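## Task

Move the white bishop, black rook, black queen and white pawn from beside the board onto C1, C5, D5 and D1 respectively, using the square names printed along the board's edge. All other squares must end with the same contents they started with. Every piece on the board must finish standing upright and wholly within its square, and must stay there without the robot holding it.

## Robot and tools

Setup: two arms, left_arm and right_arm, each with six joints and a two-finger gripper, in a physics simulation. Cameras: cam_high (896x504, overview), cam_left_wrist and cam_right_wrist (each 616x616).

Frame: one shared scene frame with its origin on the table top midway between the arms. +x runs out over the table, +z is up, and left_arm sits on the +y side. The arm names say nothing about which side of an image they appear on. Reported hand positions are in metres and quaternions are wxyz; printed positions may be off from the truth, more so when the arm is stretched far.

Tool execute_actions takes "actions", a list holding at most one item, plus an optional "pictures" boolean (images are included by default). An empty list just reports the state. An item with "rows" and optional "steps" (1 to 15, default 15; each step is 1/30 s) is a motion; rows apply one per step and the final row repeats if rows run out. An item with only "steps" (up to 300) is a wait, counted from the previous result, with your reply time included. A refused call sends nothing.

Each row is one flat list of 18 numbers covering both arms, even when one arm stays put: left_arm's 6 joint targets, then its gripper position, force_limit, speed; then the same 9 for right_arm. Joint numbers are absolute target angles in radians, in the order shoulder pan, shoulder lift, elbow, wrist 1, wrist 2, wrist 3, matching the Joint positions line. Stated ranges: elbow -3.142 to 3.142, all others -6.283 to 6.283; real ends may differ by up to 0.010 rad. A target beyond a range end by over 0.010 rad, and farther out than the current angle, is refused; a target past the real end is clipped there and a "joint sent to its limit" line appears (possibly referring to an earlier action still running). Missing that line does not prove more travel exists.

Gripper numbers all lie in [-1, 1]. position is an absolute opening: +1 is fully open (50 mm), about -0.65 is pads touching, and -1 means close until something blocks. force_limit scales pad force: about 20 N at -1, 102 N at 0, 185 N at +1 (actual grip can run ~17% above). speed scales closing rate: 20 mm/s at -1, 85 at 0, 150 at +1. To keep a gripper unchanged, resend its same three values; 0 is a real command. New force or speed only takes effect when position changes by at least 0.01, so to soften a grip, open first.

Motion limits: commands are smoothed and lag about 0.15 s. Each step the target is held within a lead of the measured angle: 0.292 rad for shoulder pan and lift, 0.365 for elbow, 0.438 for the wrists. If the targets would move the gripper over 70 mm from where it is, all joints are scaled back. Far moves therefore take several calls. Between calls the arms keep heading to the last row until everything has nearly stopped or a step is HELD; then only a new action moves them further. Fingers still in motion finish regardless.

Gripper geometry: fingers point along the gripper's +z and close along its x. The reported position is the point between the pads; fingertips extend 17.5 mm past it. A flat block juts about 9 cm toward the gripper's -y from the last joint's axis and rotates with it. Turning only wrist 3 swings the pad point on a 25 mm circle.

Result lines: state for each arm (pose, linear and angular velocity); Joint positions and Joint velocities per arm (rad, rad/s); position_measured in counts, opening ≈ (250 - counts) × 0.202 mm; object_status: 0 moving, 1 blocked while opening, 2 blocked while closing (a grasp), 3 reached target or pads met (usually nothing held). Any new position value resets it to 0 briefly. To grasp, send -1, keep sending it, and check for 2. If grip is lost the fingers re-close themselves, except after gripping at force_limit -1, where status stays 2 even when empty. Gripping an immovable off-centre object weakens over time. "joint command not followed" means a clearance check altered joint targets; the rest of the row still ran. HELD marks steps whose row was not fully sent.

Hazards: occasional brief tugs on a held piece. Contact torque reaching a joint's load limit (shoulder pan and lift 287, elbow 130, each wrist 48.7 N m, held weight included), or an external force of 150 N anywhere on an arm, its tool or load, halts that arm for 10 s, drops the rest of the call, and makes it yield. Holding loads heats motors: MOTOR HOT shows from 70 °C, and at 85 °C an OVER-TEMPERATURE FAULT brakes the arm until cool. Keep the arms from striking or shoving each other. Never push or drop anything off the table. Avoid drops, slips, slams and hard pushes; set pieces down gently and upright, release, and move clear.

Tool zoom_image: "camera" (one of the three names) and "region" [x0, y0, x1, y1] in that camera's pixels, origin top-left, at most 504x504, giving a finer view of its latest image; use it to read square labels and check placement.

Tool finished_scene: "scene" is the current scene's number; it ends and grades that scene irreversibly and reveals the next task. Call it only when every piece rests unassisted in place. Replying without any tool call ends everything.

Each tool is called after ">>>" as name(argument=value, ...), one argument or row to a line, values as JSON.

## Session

>>> execute_actions(
  actions=[],
)

Scene clock: 0.00 s of 5200.00 s.
left_arm: end_effector_position=(+0.6649, +0.5103, +0.3062) position_measured=3 object_status=3 end_effector_quat_wxyz=(-0.418, -0.438, +0.774, +0.186) end_effector_velocity=(-0.000, -0.000, -0.000) end_effector_angular_velocity=(+0.000, +0.001, -0.001) | right_arm: end_effector_position=(+0.3117, -0.5538, +0.1945) position_measured=3 object_status=3 end_effector_quat_wxyz=(-0.227, +0.347, +0.814, -0.407) end_effector_velocity=(+0.000, -0.000, +0.000) end_effector_angular_velocity=(-0.001, -0.001, -0.001)
Joint positions: left_arm=[ 2.593 -1.136  1.429 -0.962 -1.924 -2.772] | right_arm=[ 2.911 -1.715  2.446 -1.552 -2.257 -0.703]
Joint velocities: left_arm=[-0.     0.     0.     0.001  0.     0.001] | right_arm=[ 0.     0.    -0.001  0.    -0.     0.001]

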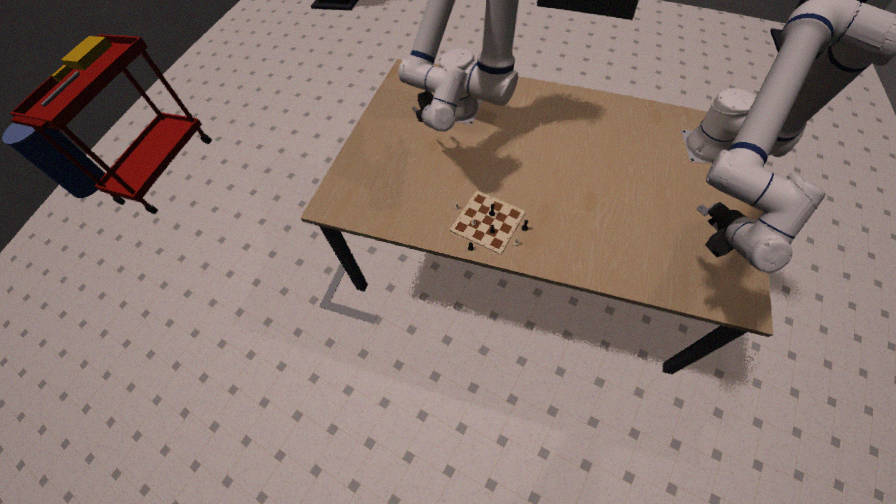

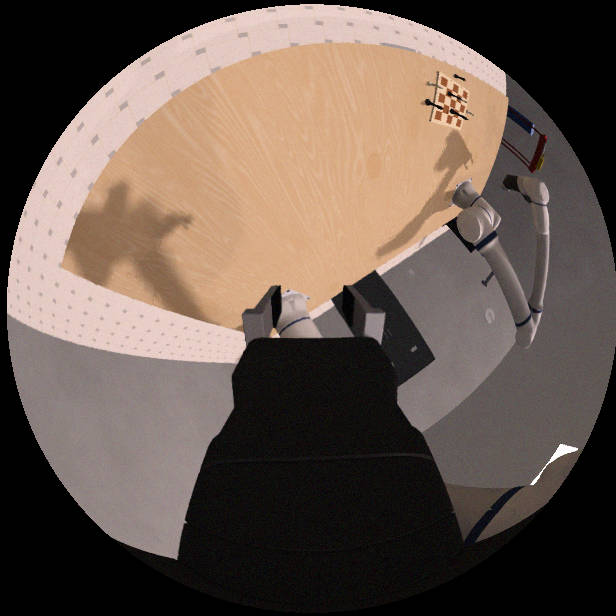

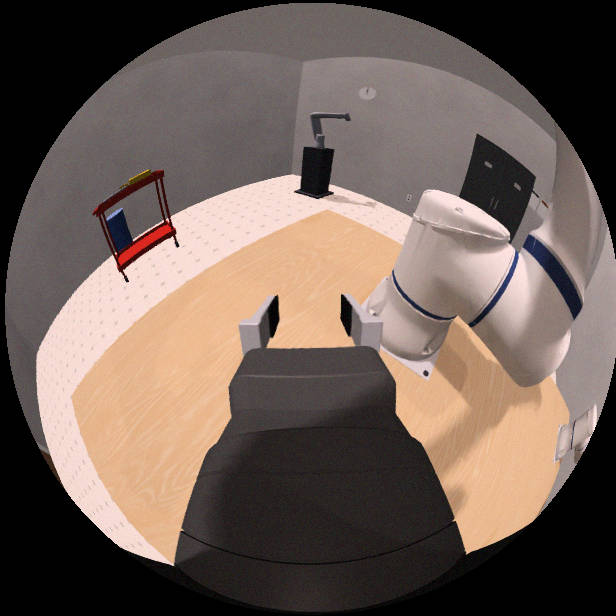

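>>> execute_actions(
  actions=[
    {"rows":[[2.593,-1.136,1.429,-0.962,-1.924,-2.772,1,0,0,3.5877,-1.2609,1.9547,-2.265,-1.571,-1.124,0.6,0.6,0]]},
  ],
  pictures=false,
)

>>> execute_actions(
  actions=[
    {"steps":75},
  ],
)

>>> zoom_image(
  camera="cam_right_wrist",
  region=[180,70,432,322],
)

Scene clock: 3.67 s of 5200.00 s.
left_arm: end_effector_position=(+0.6649, +0.5102, +0.3063) position_measured=3 object_status=3 end_effector_quat_wxyz=(-0.418, -0.438, +0.774, +0.186) end_effector_velocity=(+0.001, -0.001, -0.001) end_effector_angular_velocity=(+0.001, +0.001, -0.001) | right_arm: end_effector_position=(+0.4649, -0.4813, +0.1715) position_measured=63 object_status=3 end_effector_quat_wxyz=(-0.161, +0.302, +0.894, -0.291) end_effector_velocity=(+0.298, +0.198, -0.055) end_effector_angular_velocity=(+0.457, -0.385, +0.283)
Joint positions: left_arm=[ 2.593 -1.136  1.429 -0.962 -1.924 -2.772] | right_arm=[ 3.052 -1.574  2.271 -1.764 -2.045 -0.871]
Joint velocities: left_arm=[-0.001  0.002 -0.001 -0.     0.001 -0.   ] | right_arm=[ 0.287  0.285 -0.324 -0.428  0.427 -0.259]
Steps of this call (steps 1 to 90: nothing new was sent; then 0.17 s passed at rest; steps 91 to 105: all 15 steps of this action). Readings (joint positions | what the end effector reports):
91: left_arm=[2.593 -1.136 1.429 -0.962 -1.924 -2.772] | right_arm=[2.911 -1.715 2.445 -1.552 -2.257 -0.703] | left_arm position_measured=3 object_status=3 | right_arm position_measured=6 object_status=0
92: left_arm=[2.593 -1.136 1.429 -0.962 -1.924 -2.772] | right_arm=[2.920 -1.705 2.435 -1.566 -2.242 -0.717] | left_arm position_measured=3 object_status=3 | right_arm position_measured=20 object_status=0
94: left_arm=[2.593 -1.136 1.429 -0.962 -1.924 -2.772] | right_arm=[2.943 -1.683 2.405 -1.600 -2.209 -0.749] | left_arm position_measured=3 object_status=3 | right_arm position_measured=48 object_status=0
98: left_arm=[2.593 -1.136 1.429 -0.962 -1.924 -2.772] | right_arm=[2.984 -1.642 2.354 -1.662 -2.147 -0.801] | left_arm position_measured=3 object_status=3 | right_arm position_measured=63 object_status=0
105: the state above

Scene clock: 6.17 s of 5200.00 s.
left_arm: end_effector_position=(+0.6649, +0.5102, +0.3063) position_measured=3 object_status=3 end_effector_quat_wxyz=(-0.418, -0.438, +0.774, +0.186) end_effector_velocity=(+0.001, +0.001, -0.000) end_effector_angular_velocity=(+0.001, +0.001, +0.002) | right_arm: end_effector_position=(+0.6495, -0.0125, +0.1203) position_measured=63 object_status=3 end_effector_quat_wxyz=(+0.000, -0.007, +1.000, -0.000) end_effector_velocity=(+0.000, +0.000, +0.000) end_effector_angular_velocity=(-0.000, -0.001, -0.001)
Joint positions: left_arm=[ 2.593 -1.136  1.429 -0.962 -1.924 -2.772] | right_arm=[ 3.588 -1.261  1.955 -2.265 -1.571 -1.124]
Joint velocities: left_arm=[ 0.001  0.002 -0.001  0.001 -0.    -0.   ] | right_arm=[ 0.     0.    -0.001 -0.    -0.     0.001]
Steps of this call (steps 1 to 75: the robot went on to your last target). Readings (joint positions | what the end effector reports):
1: left_arm=[2.593 -1.136 1.429 -0.962 -1.924 -2.772] | right_arm=[3.061 -1.564 2.260 -1.778 -2.031 -0.880] | left_arm position_measured=3 object_status=3 | right_arm position_measured=63 object_status=3
2: left_arm=[2.593 -1.136 1.429 -0.962 -1.924 -2.772] | right_arm=[3.071 -1.554 2.249 -1.793 -2.016 -0.888] | left_arm position_measured=3 object_status=3 | right_arm position_measured=63 object_status=3
4: left_arm=[2.593 -1.136 1.429 -0.962 -1.924 -2.772] | right_arm=[3.091 -1.535 2.229 -1.822 -1.987 -0.904] | left_arm position_measured=3 object_status=3 | right_arm position_measured=63 object_status=3
8: left_arm=[2.593 -1.136 1.429 -0.962 -1.924 -2.772] | right_arm=[3.131 -1.498 2.192 -1.882 -1.930 -0.934] | left_arm position_measured=3 object_status=3 | right_arm position_measured=63 object_status=3
75: the state above
All arms were judged still, so your last target was given up. Only a new action makes them travel on or press farther. Fingers that are still opening or closing keep moving.

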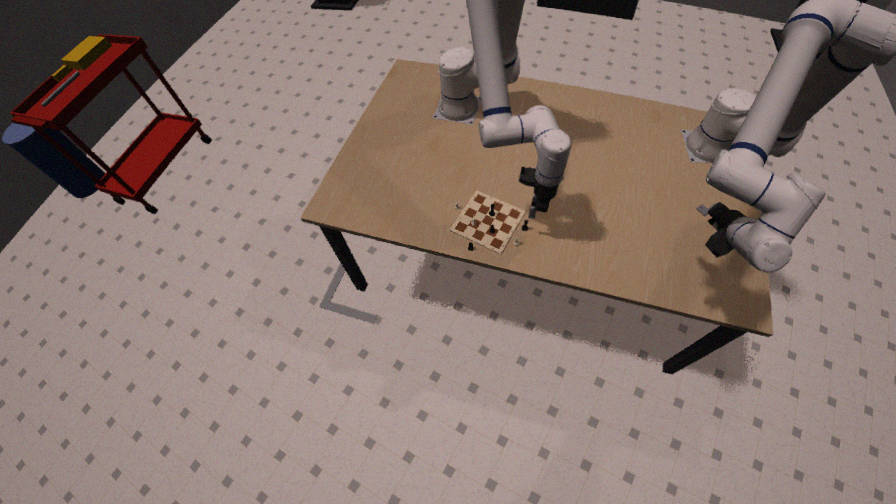

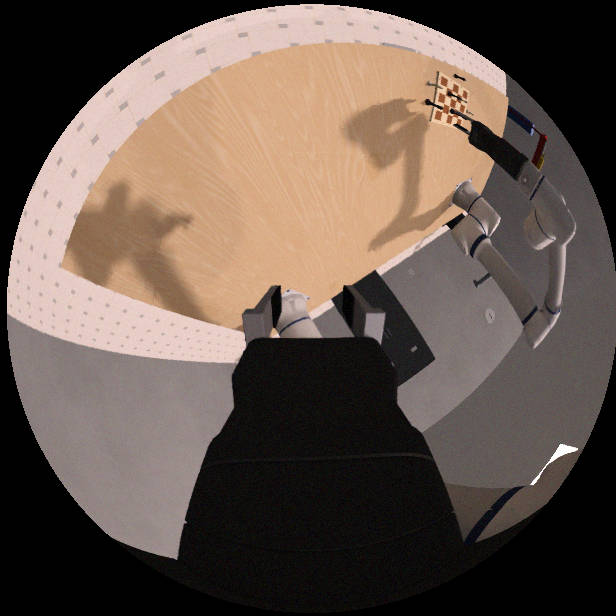

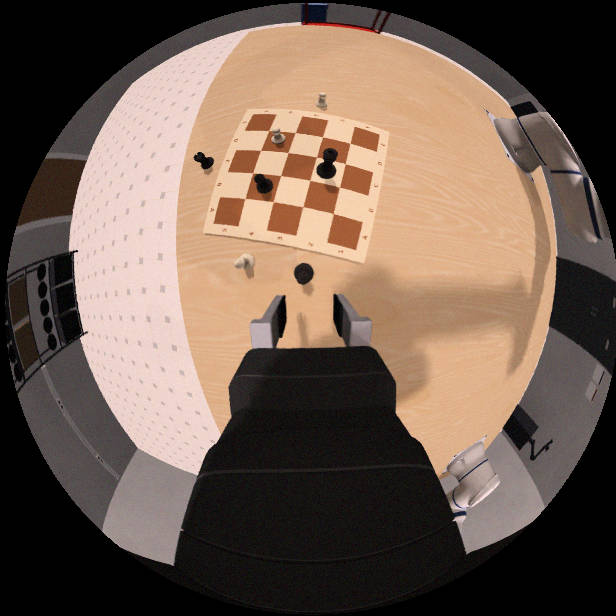

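Region (180, 70, 432, 322) of cam_right_wrist's 616x616 image, scaled by 2.000, with more detail than that image has.

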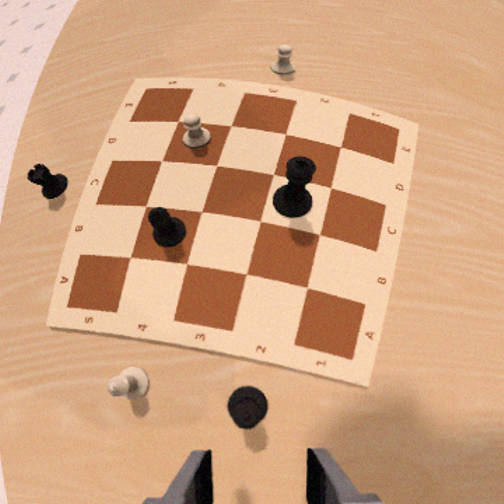

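>>> execute_actions(
  actions=[
    {"rows":[[2.593,-1.136,1.429,-0.962,-1.924,-2.772,1,0,0,3.5673,-1.152,2.0115,-2.4305,-1.571,-1.145,1,0.6,0]]},
  ],
)

Scene clock: 12.00 s of 5200.00 s.
left_arm: end_effector_position=(+0.6649, +0.5102, +0.3063) position_measured=3 object_status=3 end_effector_quat_wxyz=(-0.418, -0.438, +0.774, +0.186) end_effector_velocity=(-0.000, +0.000, +0.000) end_effector_angular_velocity=(-0.002, -0.002, -0.002) | right_arm: end_effector_position=(+0.6560, -0.0256, +0.0323) position_measured=3 object_status=3 end_effector_quat_wxyz=(+0.000, -0.007, +1.000, -0.000) end_effector_velocity=(-0.000, -0.005, -0.026) end_effector_angular_velocity=(-0.002, +0.001, +0.001)
Joint positions: left_arm=[ 2.593 -1.136  1.429 -0.962 -1.924 -2.772] | right_arm=[ 3.568 -1.156  2.009 -2.425 -1.571 -1.144]
Joint velocities: left_arm=[ 0.    -0.001  0.    -0.001  0.001  0.003] | right_arm=[-0.006  0.03   0.017 -0.046 -0.001 -0.007]
Steps of this call (steps 1 to 90: nothing new was sent; then 2.33 s passed at rest; steps 91 to 105: all 15 steps of this action). Readings (joint positions | what the end effector reports):
91: left_arm=[2.593 -1.136 1.429 -0.962 -1.924 -2.772] | right_arm=[3.588 -1.261 1.955 -2.265 -1.571 -1.124] | left_arm position_measured=3 object_status=3 | right_arm position_measured=59 object_status=0
92: left_arm=[2.593 -1.136 1.429 -0.962 -1.924 -2.772] | right_arm=[3.586 -1.251 1.958 -2.282 -1.571 -1.126] | left_arm position_measured=3 object_status=3 | right_arm position_measured=45 object_status=0
94: left_arm=[2.593 -1.136 1.429 -0.962 -1.924 -2.772] | right_arm=[3.580 -1.219 1.977 -2.328 -1.571 -1.132] | left_arm position_measured=3 object_status=3 | right_arm position_measured=17 object_status=0
98: left_arm=[2.593 -1.136 1.429 -0.962 -1.924 -2.772] | right_arm=[3.572 -1.176 1.999 -2.394 -1.571 -1.140] | left_arm position_measured=3 object_status=3 | right_arm position_measured=3 object_status=0
105: the state above

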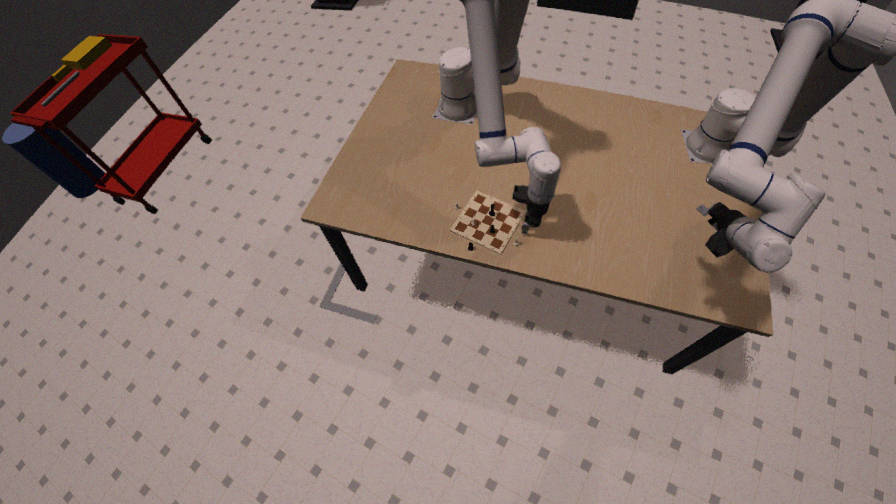

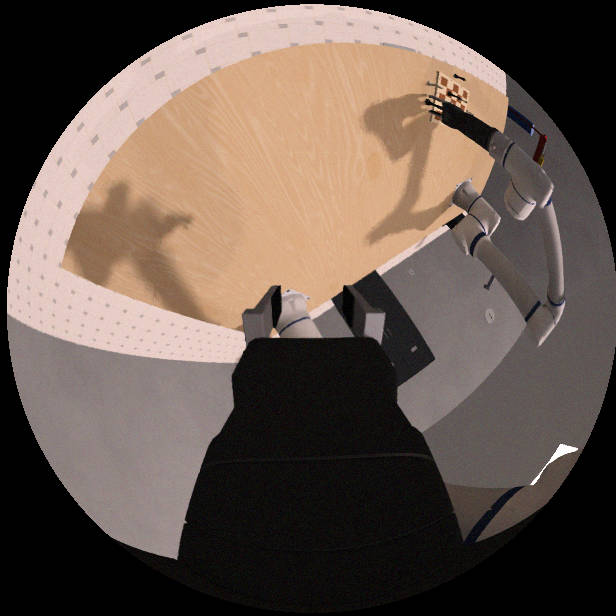

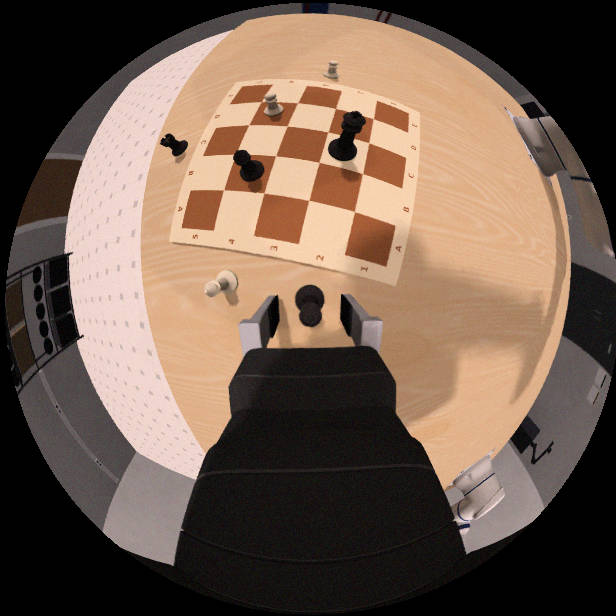

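>>> execute_actions(
  actions=[
    {"rows":[[2.593,-1.136,1.429,-0.962,-1.924,-2.772,1,0,0,3.5643,-1.161,2.0115,-2.4215,-1.571,-1.148,-1,0.6,0]]},
  ],
  pictures=false,
)

>>> execute_actions(
  actions=[
    {"steps":10},
  ],
  pictures=false,
)

>>> execute_actions(
  actions=[
    {"rows":[[2.593,-1.136,1.429,-0.962,-1.924,-2.772,1,0,0,3.5643,-1.29,1.95,-2.231,-1.571,-1.148,-1,0.6,0]]},
  ],
  pictures=false,
)

>>> execute_actions(
  actions=[
    {"rows":[[2.593,-1.136,1.429,-0.962,-1.924,-2.772,1,0,0,3.2818,-1.33,2.007,-2.248,-1.571,-1.43,-1,0.6,0]]},
  ],
  pictures=false,
)

>>> execute_actions(
  actions=[
    {"steps":20},
  ],
)

>>> execute_actions(
  actions=[
    {"rows":[[2.593,-1.136,1.429,-0.962,-1.924,-2.772,1,0,0,3.2818,-1.216,2.0595,-2.4145,-1.571,-1.43,-1,0.6,0]]},
  ],
)

Scene clock: 19.10 s of 5200.00 s.
left_arm: end_effector_position=(+0.6649, +0.5102, +0.3063) position_measured=3 object_status=3 end_effector_quat_wxyz=(-0.418, -0.438, +0.774, +0.186) end_effector_velocity=(-0.000, +0.001, -0.000) end_effector_angular_velocity=(-0.000, +0.001, +0.001) | right_arm: end_effector_position=(+0.6562, -0.0285, +0.0344) position_measured=193 object_status=0 end_effector_quat_wxyz=(+0.000, -0.007, +1.000, -0.000) end_effector_velocity=(+0.000, -0.000, +0.001) end_effector_angular_velocity=(-0.000, +0.000, -0.001)
Joint positions: left_arm=[ 2.593 -1.136  1.429 -0.962 -1.924 -2.772] | right_arm=[ 3.564 -1.161  2.012 -2.422 -1.571 -1.148]
Joint velocities: left_arm=[ 0.001 -0.     0.001  0.    -0.     0.   ] | right_arm=[-0.001 -0.001 -0.     0.002 -0.    -0.   ]
Steps of this call (steps 1 to 15: the robot went on to your last target; steps 16 to 90: nothing new was sent; then 3.60 s passed at rest; steps 91 to 105: all 15 steps of this action). Readings (joint positions | what the end effector reports):
91: left_arm=[2.593 -1.136 1.429 -0.962 -1.924 -2.772] | right_arm=[3.567 -1.152 2.012 -2.431 -1.571 -1.145] | left_arm position_measured=3 object_status=3 | right_arm position_measured=6 object_status=0
92: left_arm=[2.593 -1.136 1.429 -0.962 -1.924 -2.772] | right_arm=[3.567 -1.153 2.012 -2.430 -1.571 -1.145] | left_arm position_measured=3 object_status=3 | right_arm position_measured=20 object_status=0
94: left_arm=[2.593 -1.136 1.429 -0.962 -1.924 -2.772] | right_arm=[3.566 -1.156 2.012 -2.426 -1.571 -1.147] | left_arm position_measured=3 object_status=3 | right_arm position_measured=48 object_status=0
98: left_arm=[2.593 -1.136 1.429 -0.962 -1.924 -2.772] | right_arm=[3.565 -1.159 2.012 -2.423 -1.571 -1.147] | left_arm position_measured=3 object_status=3 | right_arm position_measured=105 object_status=0
105: the state above

Scene clock: 19.43 s of 5200.00 s.
left_arm: end_effector_position=(+0.6649, +0.5102, +0.3063) position_measured=3 object_status=3 end_effector_quat_wxyz=(-0.418, -0.438, +0.774, +0.186) end_effector_velocity=(+0.000, +0.000, +0.001) end_effector_angular_velocity=(-0.000, -0.002, +0.001) | right_arm: end_effector_position=(+0.6563, -0.0285, +0.0346) position_measured=193 object_status=2 end_effector_quat_wxyz=(+0.000, -0.007, +1.000, -0.000) end_effector_velocity=(-0.001, -0.000, +0.001) end_effector_angular_velocity=(+0.000, -0.000, -0.000)
Joint positions: left_arm=[ 2.593 -1.136  1.429 -0.962 -1.924 -2.772] | right_arm=[ 3.564 -1.161  2.012 -2.422 -1.571 -1.148]
Joint velocities: left_arm=[ 0.    -0.001 -0.001  0.    -0.    -0.001] | right_arm=[-0.    -0.002  0.001  0.     0.     0.   ]
Steps of this call (steps 1 to 10: the robot went on to your last target). Readings (joint positions | what the end effector reports):
1: left_arm=[2.593 -1.136 1.429 -0.962 -1.924 -2.772] | right_arm=[3.564 -1.161 2.012 -2.422 -1.571 -1.148] | left_arm position_measured=3 object_status=3 | right_arm position_measured=193 object_status=0
2: left_arm=[2.593 -1.136 1.429 -0.962 -1.924 -2.772] | right_arm=[3.564 -1.161 2.012 -2.422 -1.571 -1.148] | left_arm position_measured=3 object_status=3 | right_arm position_measured=193 object_status=0
4: left_arm=[2.593 -1.136 1.429 -0.962 -1.924 -2.772] | right_arm=[3.564 -1.161 2.012 -2.422 -1.571 -1.148] | left_arm position_measured=3 object_status=3 | right_arm position_measured=193 object_status=0
8: left_arm=[2.593 -1.136 1.429 -0.962 -1.924 -2.772] | right_arm=[3.564 -1.161 2.012 -2.422 -1.571 -1.148] | left_arm position_measured=3 object_status=3 | right_arm position_measured=193 object_status=2
10: the state above

Scene clock: 19.93 s of 5200.00 s.
left_arm: end_effector_position=(+0.6649, +0.5102, +0.3063) position_measured=3 object_status=3 end_effector_quat_wxyz=(-0.418, -0.438, +0.774, +0.186) end_effector_velocity=(+0.000, -0.000, -0.000) end_effector_angular_velocity=(-0.000, +0.000, -0.000) | right_arm: end_effector_position=(+0.6565, -0.0284, +0.1360) position_measured=193 object_status=2 end_effector_quat_wxyz=(+0.000, -0.007, +1.000, -0.000) end_effector_velocity=(-0.002, -0.001, +0.036) end_effector_angular_velocity=(+0.001, -0.002, +0.000)
Joint positions: left_arm=[ 2.593 -1.136  1.429 -0.962 -1.924 -2.772] | right_arm=[ 3.564 -1.285  1.953 -2.239 -1.571 -1.148]
Joint velocities: left_arm=[-0.     0.001  0.    -0.    -0.     0.   ] | right_arm=[ 0.    -0.043 -0.021  0.061 -0.    -0.   ]
Steps of this call (steps 1 to 15: all 15 steps of this action). Readings (joint positions | what the end effector reports):
1: left_arm=[2.593 -1.136 1.429 -0.962 -1.924 -2.772] | right_arm=[3.564 -1.161 2.011 -2.421 -1.571 -1.148] | left_arm position_measured=3 object_status=3 | right_arm position_measured=193 object_status=2
2: left_arm=[2.593 -1.136 1.429 -0.962 -1.924 -2.772] | right_arm=[3.564 -1.171 2.008 -2.405 -1.571 -1.148] | left_arm position_measured=3 object_status=3 | right_arm position_measured=193 object_status=2
4: left_arm=[2.593 -1.136 1.429 -0.962 -1.924 -2.772] | right_arm=[3.564 -1.205 1.990 -2.358 -1.571 -1.148] | left_arm position_measured=3 object_status=3 | right_arm position_measured=193 object_status=2
8: left_arm=[2.593 -1.136 1.429 -0.962 -1.924 -2.772] | right_arm=[3.564 -1.257 1.965 -2.280 -1.571 -1.148] | left_arm position_measured=3 object_status=3 | right_arm position_measured=193 object_status=2
15: the state above

Scene clock: 20.43 s of 5200.00 s.
left_arm: end_effector_position=(+0.6649, +0.5102, +0.3063) position_measured=3 object_status=3 end_effector_quat_wxyz=(-0.418, -0.438, +0.774, +0.186) end_effector_velocity=(+0.000, +0.001, -0.001) end_effector_angular_velocity=(-0.001, +0.001, -0.000) | right_arm: end_effector_position=(+0.7254, -0.1836, +0.1390) position_measured=193 object_status=2 end_effector_quat_wxyz=(+0.000, -0.007, +1.000, -0.000) end_effector_velocity=(+0.084, -0.267, +0.003) end_effector_angular_velocity=(+0.001, -0.001, -0.008)
Joint positions: left_arm=[ 2.593 -1.136  1.429 -0.962 -1.924 -2.772] | right_arm=[ 3.331 -1.322  1.997 -2.246 -1.571 -1.38 ]
Joint velocities: left_arm=[ 0.001  0.001  0.    -0.     0.     0.002] | right_arm=[-0.389 -0.06   0.075 -0.016  0.001 -0.381]
Steps of this call (steps 1 to 15: all 15 steps of this action). Readings (joint positions | what the end effector reports):
1: left_arm=[2.593 -1.136 1.429 -0.962 -1.924 -2.772] | right_arm=[3.564 -1.286 1.952 -2.237 -1.571 -1.148] | left_arm position_measured=3 object_status=3 | right_arm position_measured=193 object_status=2
2: left_arm=[2.593 -1.136 1.429 -0.962 -1.924 -2.772] | right_arm=[3.554 -1.288 1.954 -2.237 -1.571 -1.159] | left_arm position_measured=3 object_status=3 | right_arm position_measured=193 object_status=2
4: left_arm=[2.593 -1.136 1.429 -0.962 -1.924 -2.772] | right_arm=[3.517 -1.293 1.961 -2.238 -1.571 -1.195] | left_arm position_measured=3 object_status=3 | right_arm position_measured=193 object_status=2
8: left_arm=[2.593 -1.136 1.429 -0.962 -1.924 -2.772] | right_arm=[3.450 -1.304 1.974 -2.241 -1.571 -1.263] | left_arm position_measured=3 object_status=3 | right_arm position_measured=193 object_status=2
15: the state above

Scene clock: 21.10 s of 5200.00 s.
left_arm: end_effector_position=(+0.6649, +0.5102, +0.3063) position_measured=3 object_status=3 end_effector_quat_wxyz=(-0.418, -0.438, +0.774, +0.186) end_effector_velocity=(+0.001, +0.000, -0.000) end_effector_angular_velocity=(-0.000, -0.001, +0.001) | right_arm: end_effector_position=(+0.7350, -0.2176, +0.1393) position_measured=193 object_status=2 end_effector_quat_wxyz=(+0.000, -0.007, +1.000, -0.000) end_effector_velocity=(+0.001, -0.001, +0.000) end_effector_angular_velocity=(+0.000, -0.000, -0.000)
Joint positions: left_arm=[ 2.593 -1.136  1.429 -0.962 -1.924 -2.772] | right_arm=[ 3.282 -1.33   2.007 -2.248 -1.571 -1.43 ]
Joint velocities: left_arm=[ 0.001  0.001 -0.001 -0.    -0.    -0.   ] | right_arm=[-0.002  0.    -0.    -0.     0.    -0.002]
Steps of this call (steps 1 to 20: the robot went on to your last target). Readings (joint positions | what the end effector reports):
1: left_arm=[2.593 -1.136 1.429 -0.962 -1.924 -2.772] | right_arm=[3.320 -1.324 1.999 -2.246 -1.571 -1.392] | left_arm position_measured=3 object_status=3 | right_arm position_measured=193 object_status=2
2: left_arm=[2.593 -1.136 1.429 -0.962 -1.924 -2.772] | right_arm=[3.311 -1.325 2.001 -2.247 -1.571 -1.400] | left_arm position_measured=3 object_status=3 | right_arm position_measured=193 object_status=2
4: left_arm=[2.593 -1.136 1.429 -0.962 -1.924 -2.772] | right_arm=[3.299 -1.327 2.004 -2.247 -1.571 -1.412] | left_arm position_measured=3 object_status=3 | right_arm position_measured=193 object_status=2
8: left_arm=[2.593 -1.136 1.429 -0.962 -1.924 -2.772] | right_arm=[3.288 -1.329 2.006 -2.248 -1.571 -1.424] | left_arm position_measured=3 object_status=3 | right_arm position_measured=193 object_status=2
20: the state above

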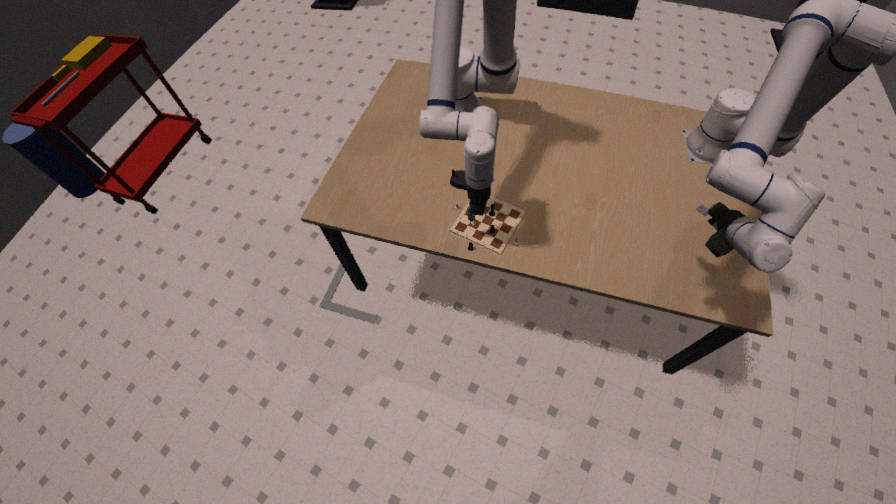

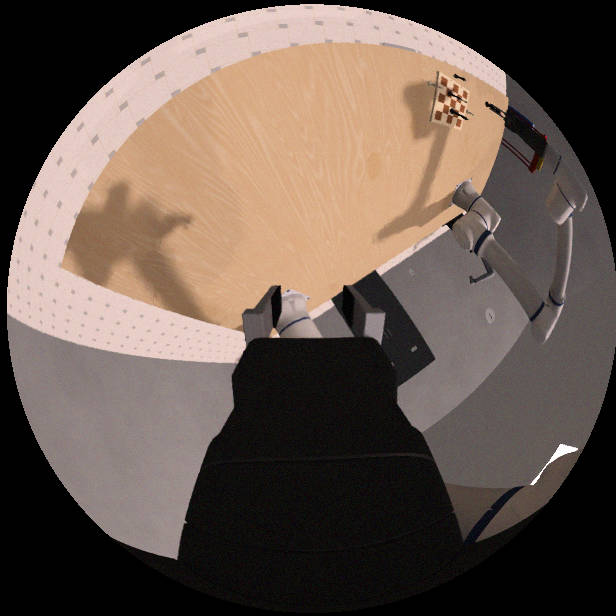

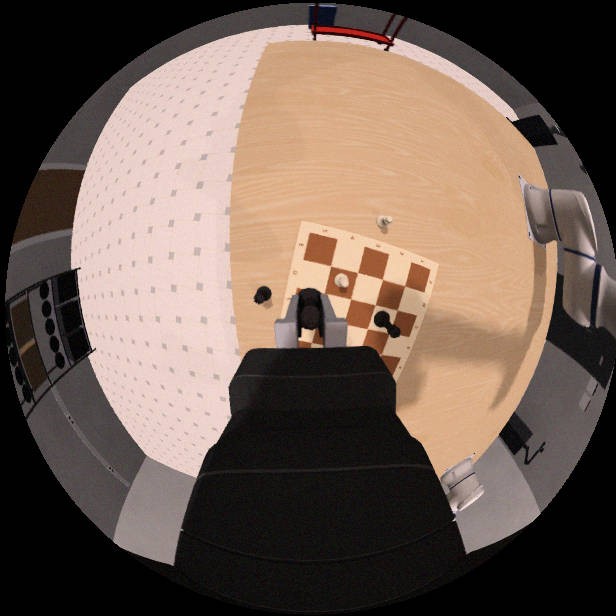

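Scene clock: 21.60 s of 5200.00 s.
left_arm: end_effector_position=(+0.6649, +0.5102, +0.3063) position_measured=3 object_status=3 end_effector_quat_wxyz=(-0.418, -0.438, +0.774, +0.186) end_effector_velocity=(-0.000, +0.000, +0.001) end_effector_angular_velocity=(+0.001, -0.001, +0.001) | right_arm: end_effector_position=(+0.7368, -0.2175, +0.0531) position_measured=193 object_status=2 end_effector_quat_wxyz=(+0.000, -0.007, +1.000, -0.000) end_effector_velocity=(-0.000, +0.000, -0.023) end_effector_angular_velocity=(+0.001, -0.002, +0.001)
Joint positions: left_arm=[ 2.593 -1.136  1.429 -0.962 -1.924 -2.772] | right_arm=[ 3.282 -1.22   2.058 -2.409 -1.571 -1.43 ]
Joint velocities: left_arm=[ 0.    -0.001  0.001 -0.001  0.    -0.001] | right_arm=[-0.     0.031  0.013 -0.045  0.001 -0.001]
Steps of this call (steps 1 to 15: all 15 steps of this action). Readings (joint positions | what the end effector reports):
1: left_arm=[2.593 -1.136 1.429 -0.962 -1.924 -2.772] | right_arm=[3.282 -1.330 2.007 -2.248 -1.571 -1.430] | left_arm position_measured=3 object_status=3 | right_arm position_measured=193 object_status=2
2: left_arm=[2.593 -1.136 1.429 -0.962 -1.924 -2.772] | right_arm=[3.282 -1.320 2.011 -2.265 -1.571 -1.430] | left_arm position_measured=3 object_status=3 | right_arm position_measured=193 object_status=2
4: left_arm=[2.593 -1.136 1.429 -0.962 -1.924 -2.772] | right_arm=[3.282 -1.285 2.029 -2.313 -1.571 -1.430] | left_arm position_measured=3 object_status=3 | right_arm position_measured=193 object_status=2
8: left_arm=[2.593 -1.136 1.429 -0.962 -1.924 -2.772] | right_arm=[3.282 -1.241 2.048 -2.378 -1.571 -1.430] | left_arm position_measured=3 object_status=3 | right_arm position_measured=193 object_status=2
15: the state above

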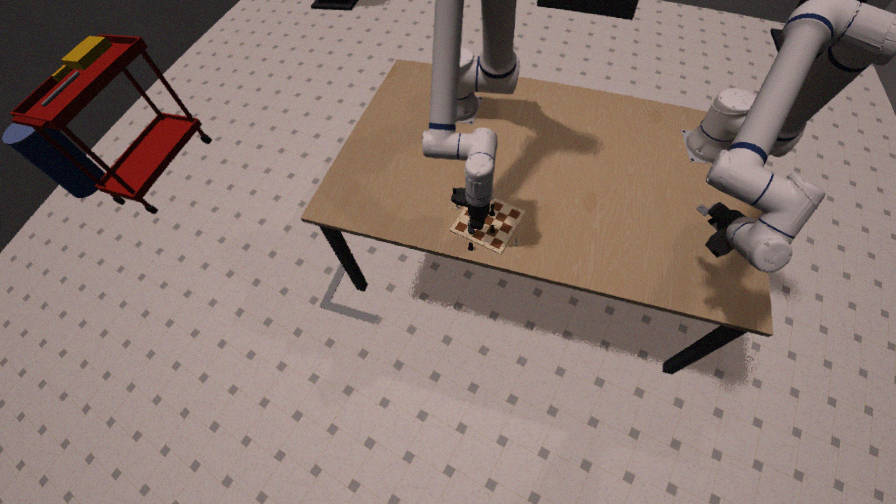

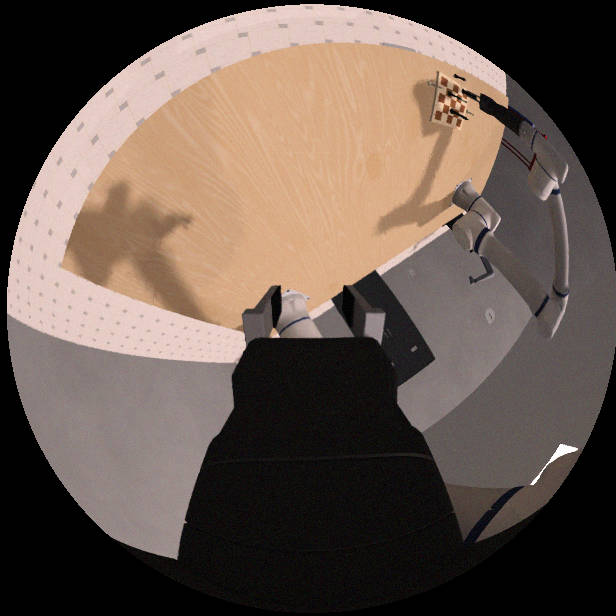

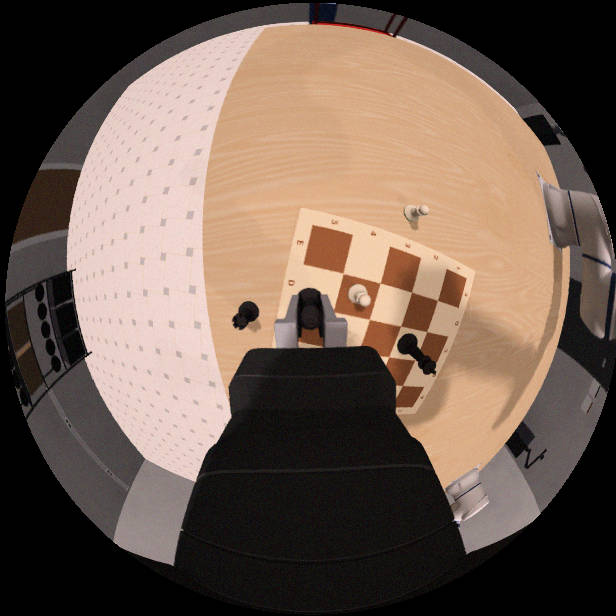

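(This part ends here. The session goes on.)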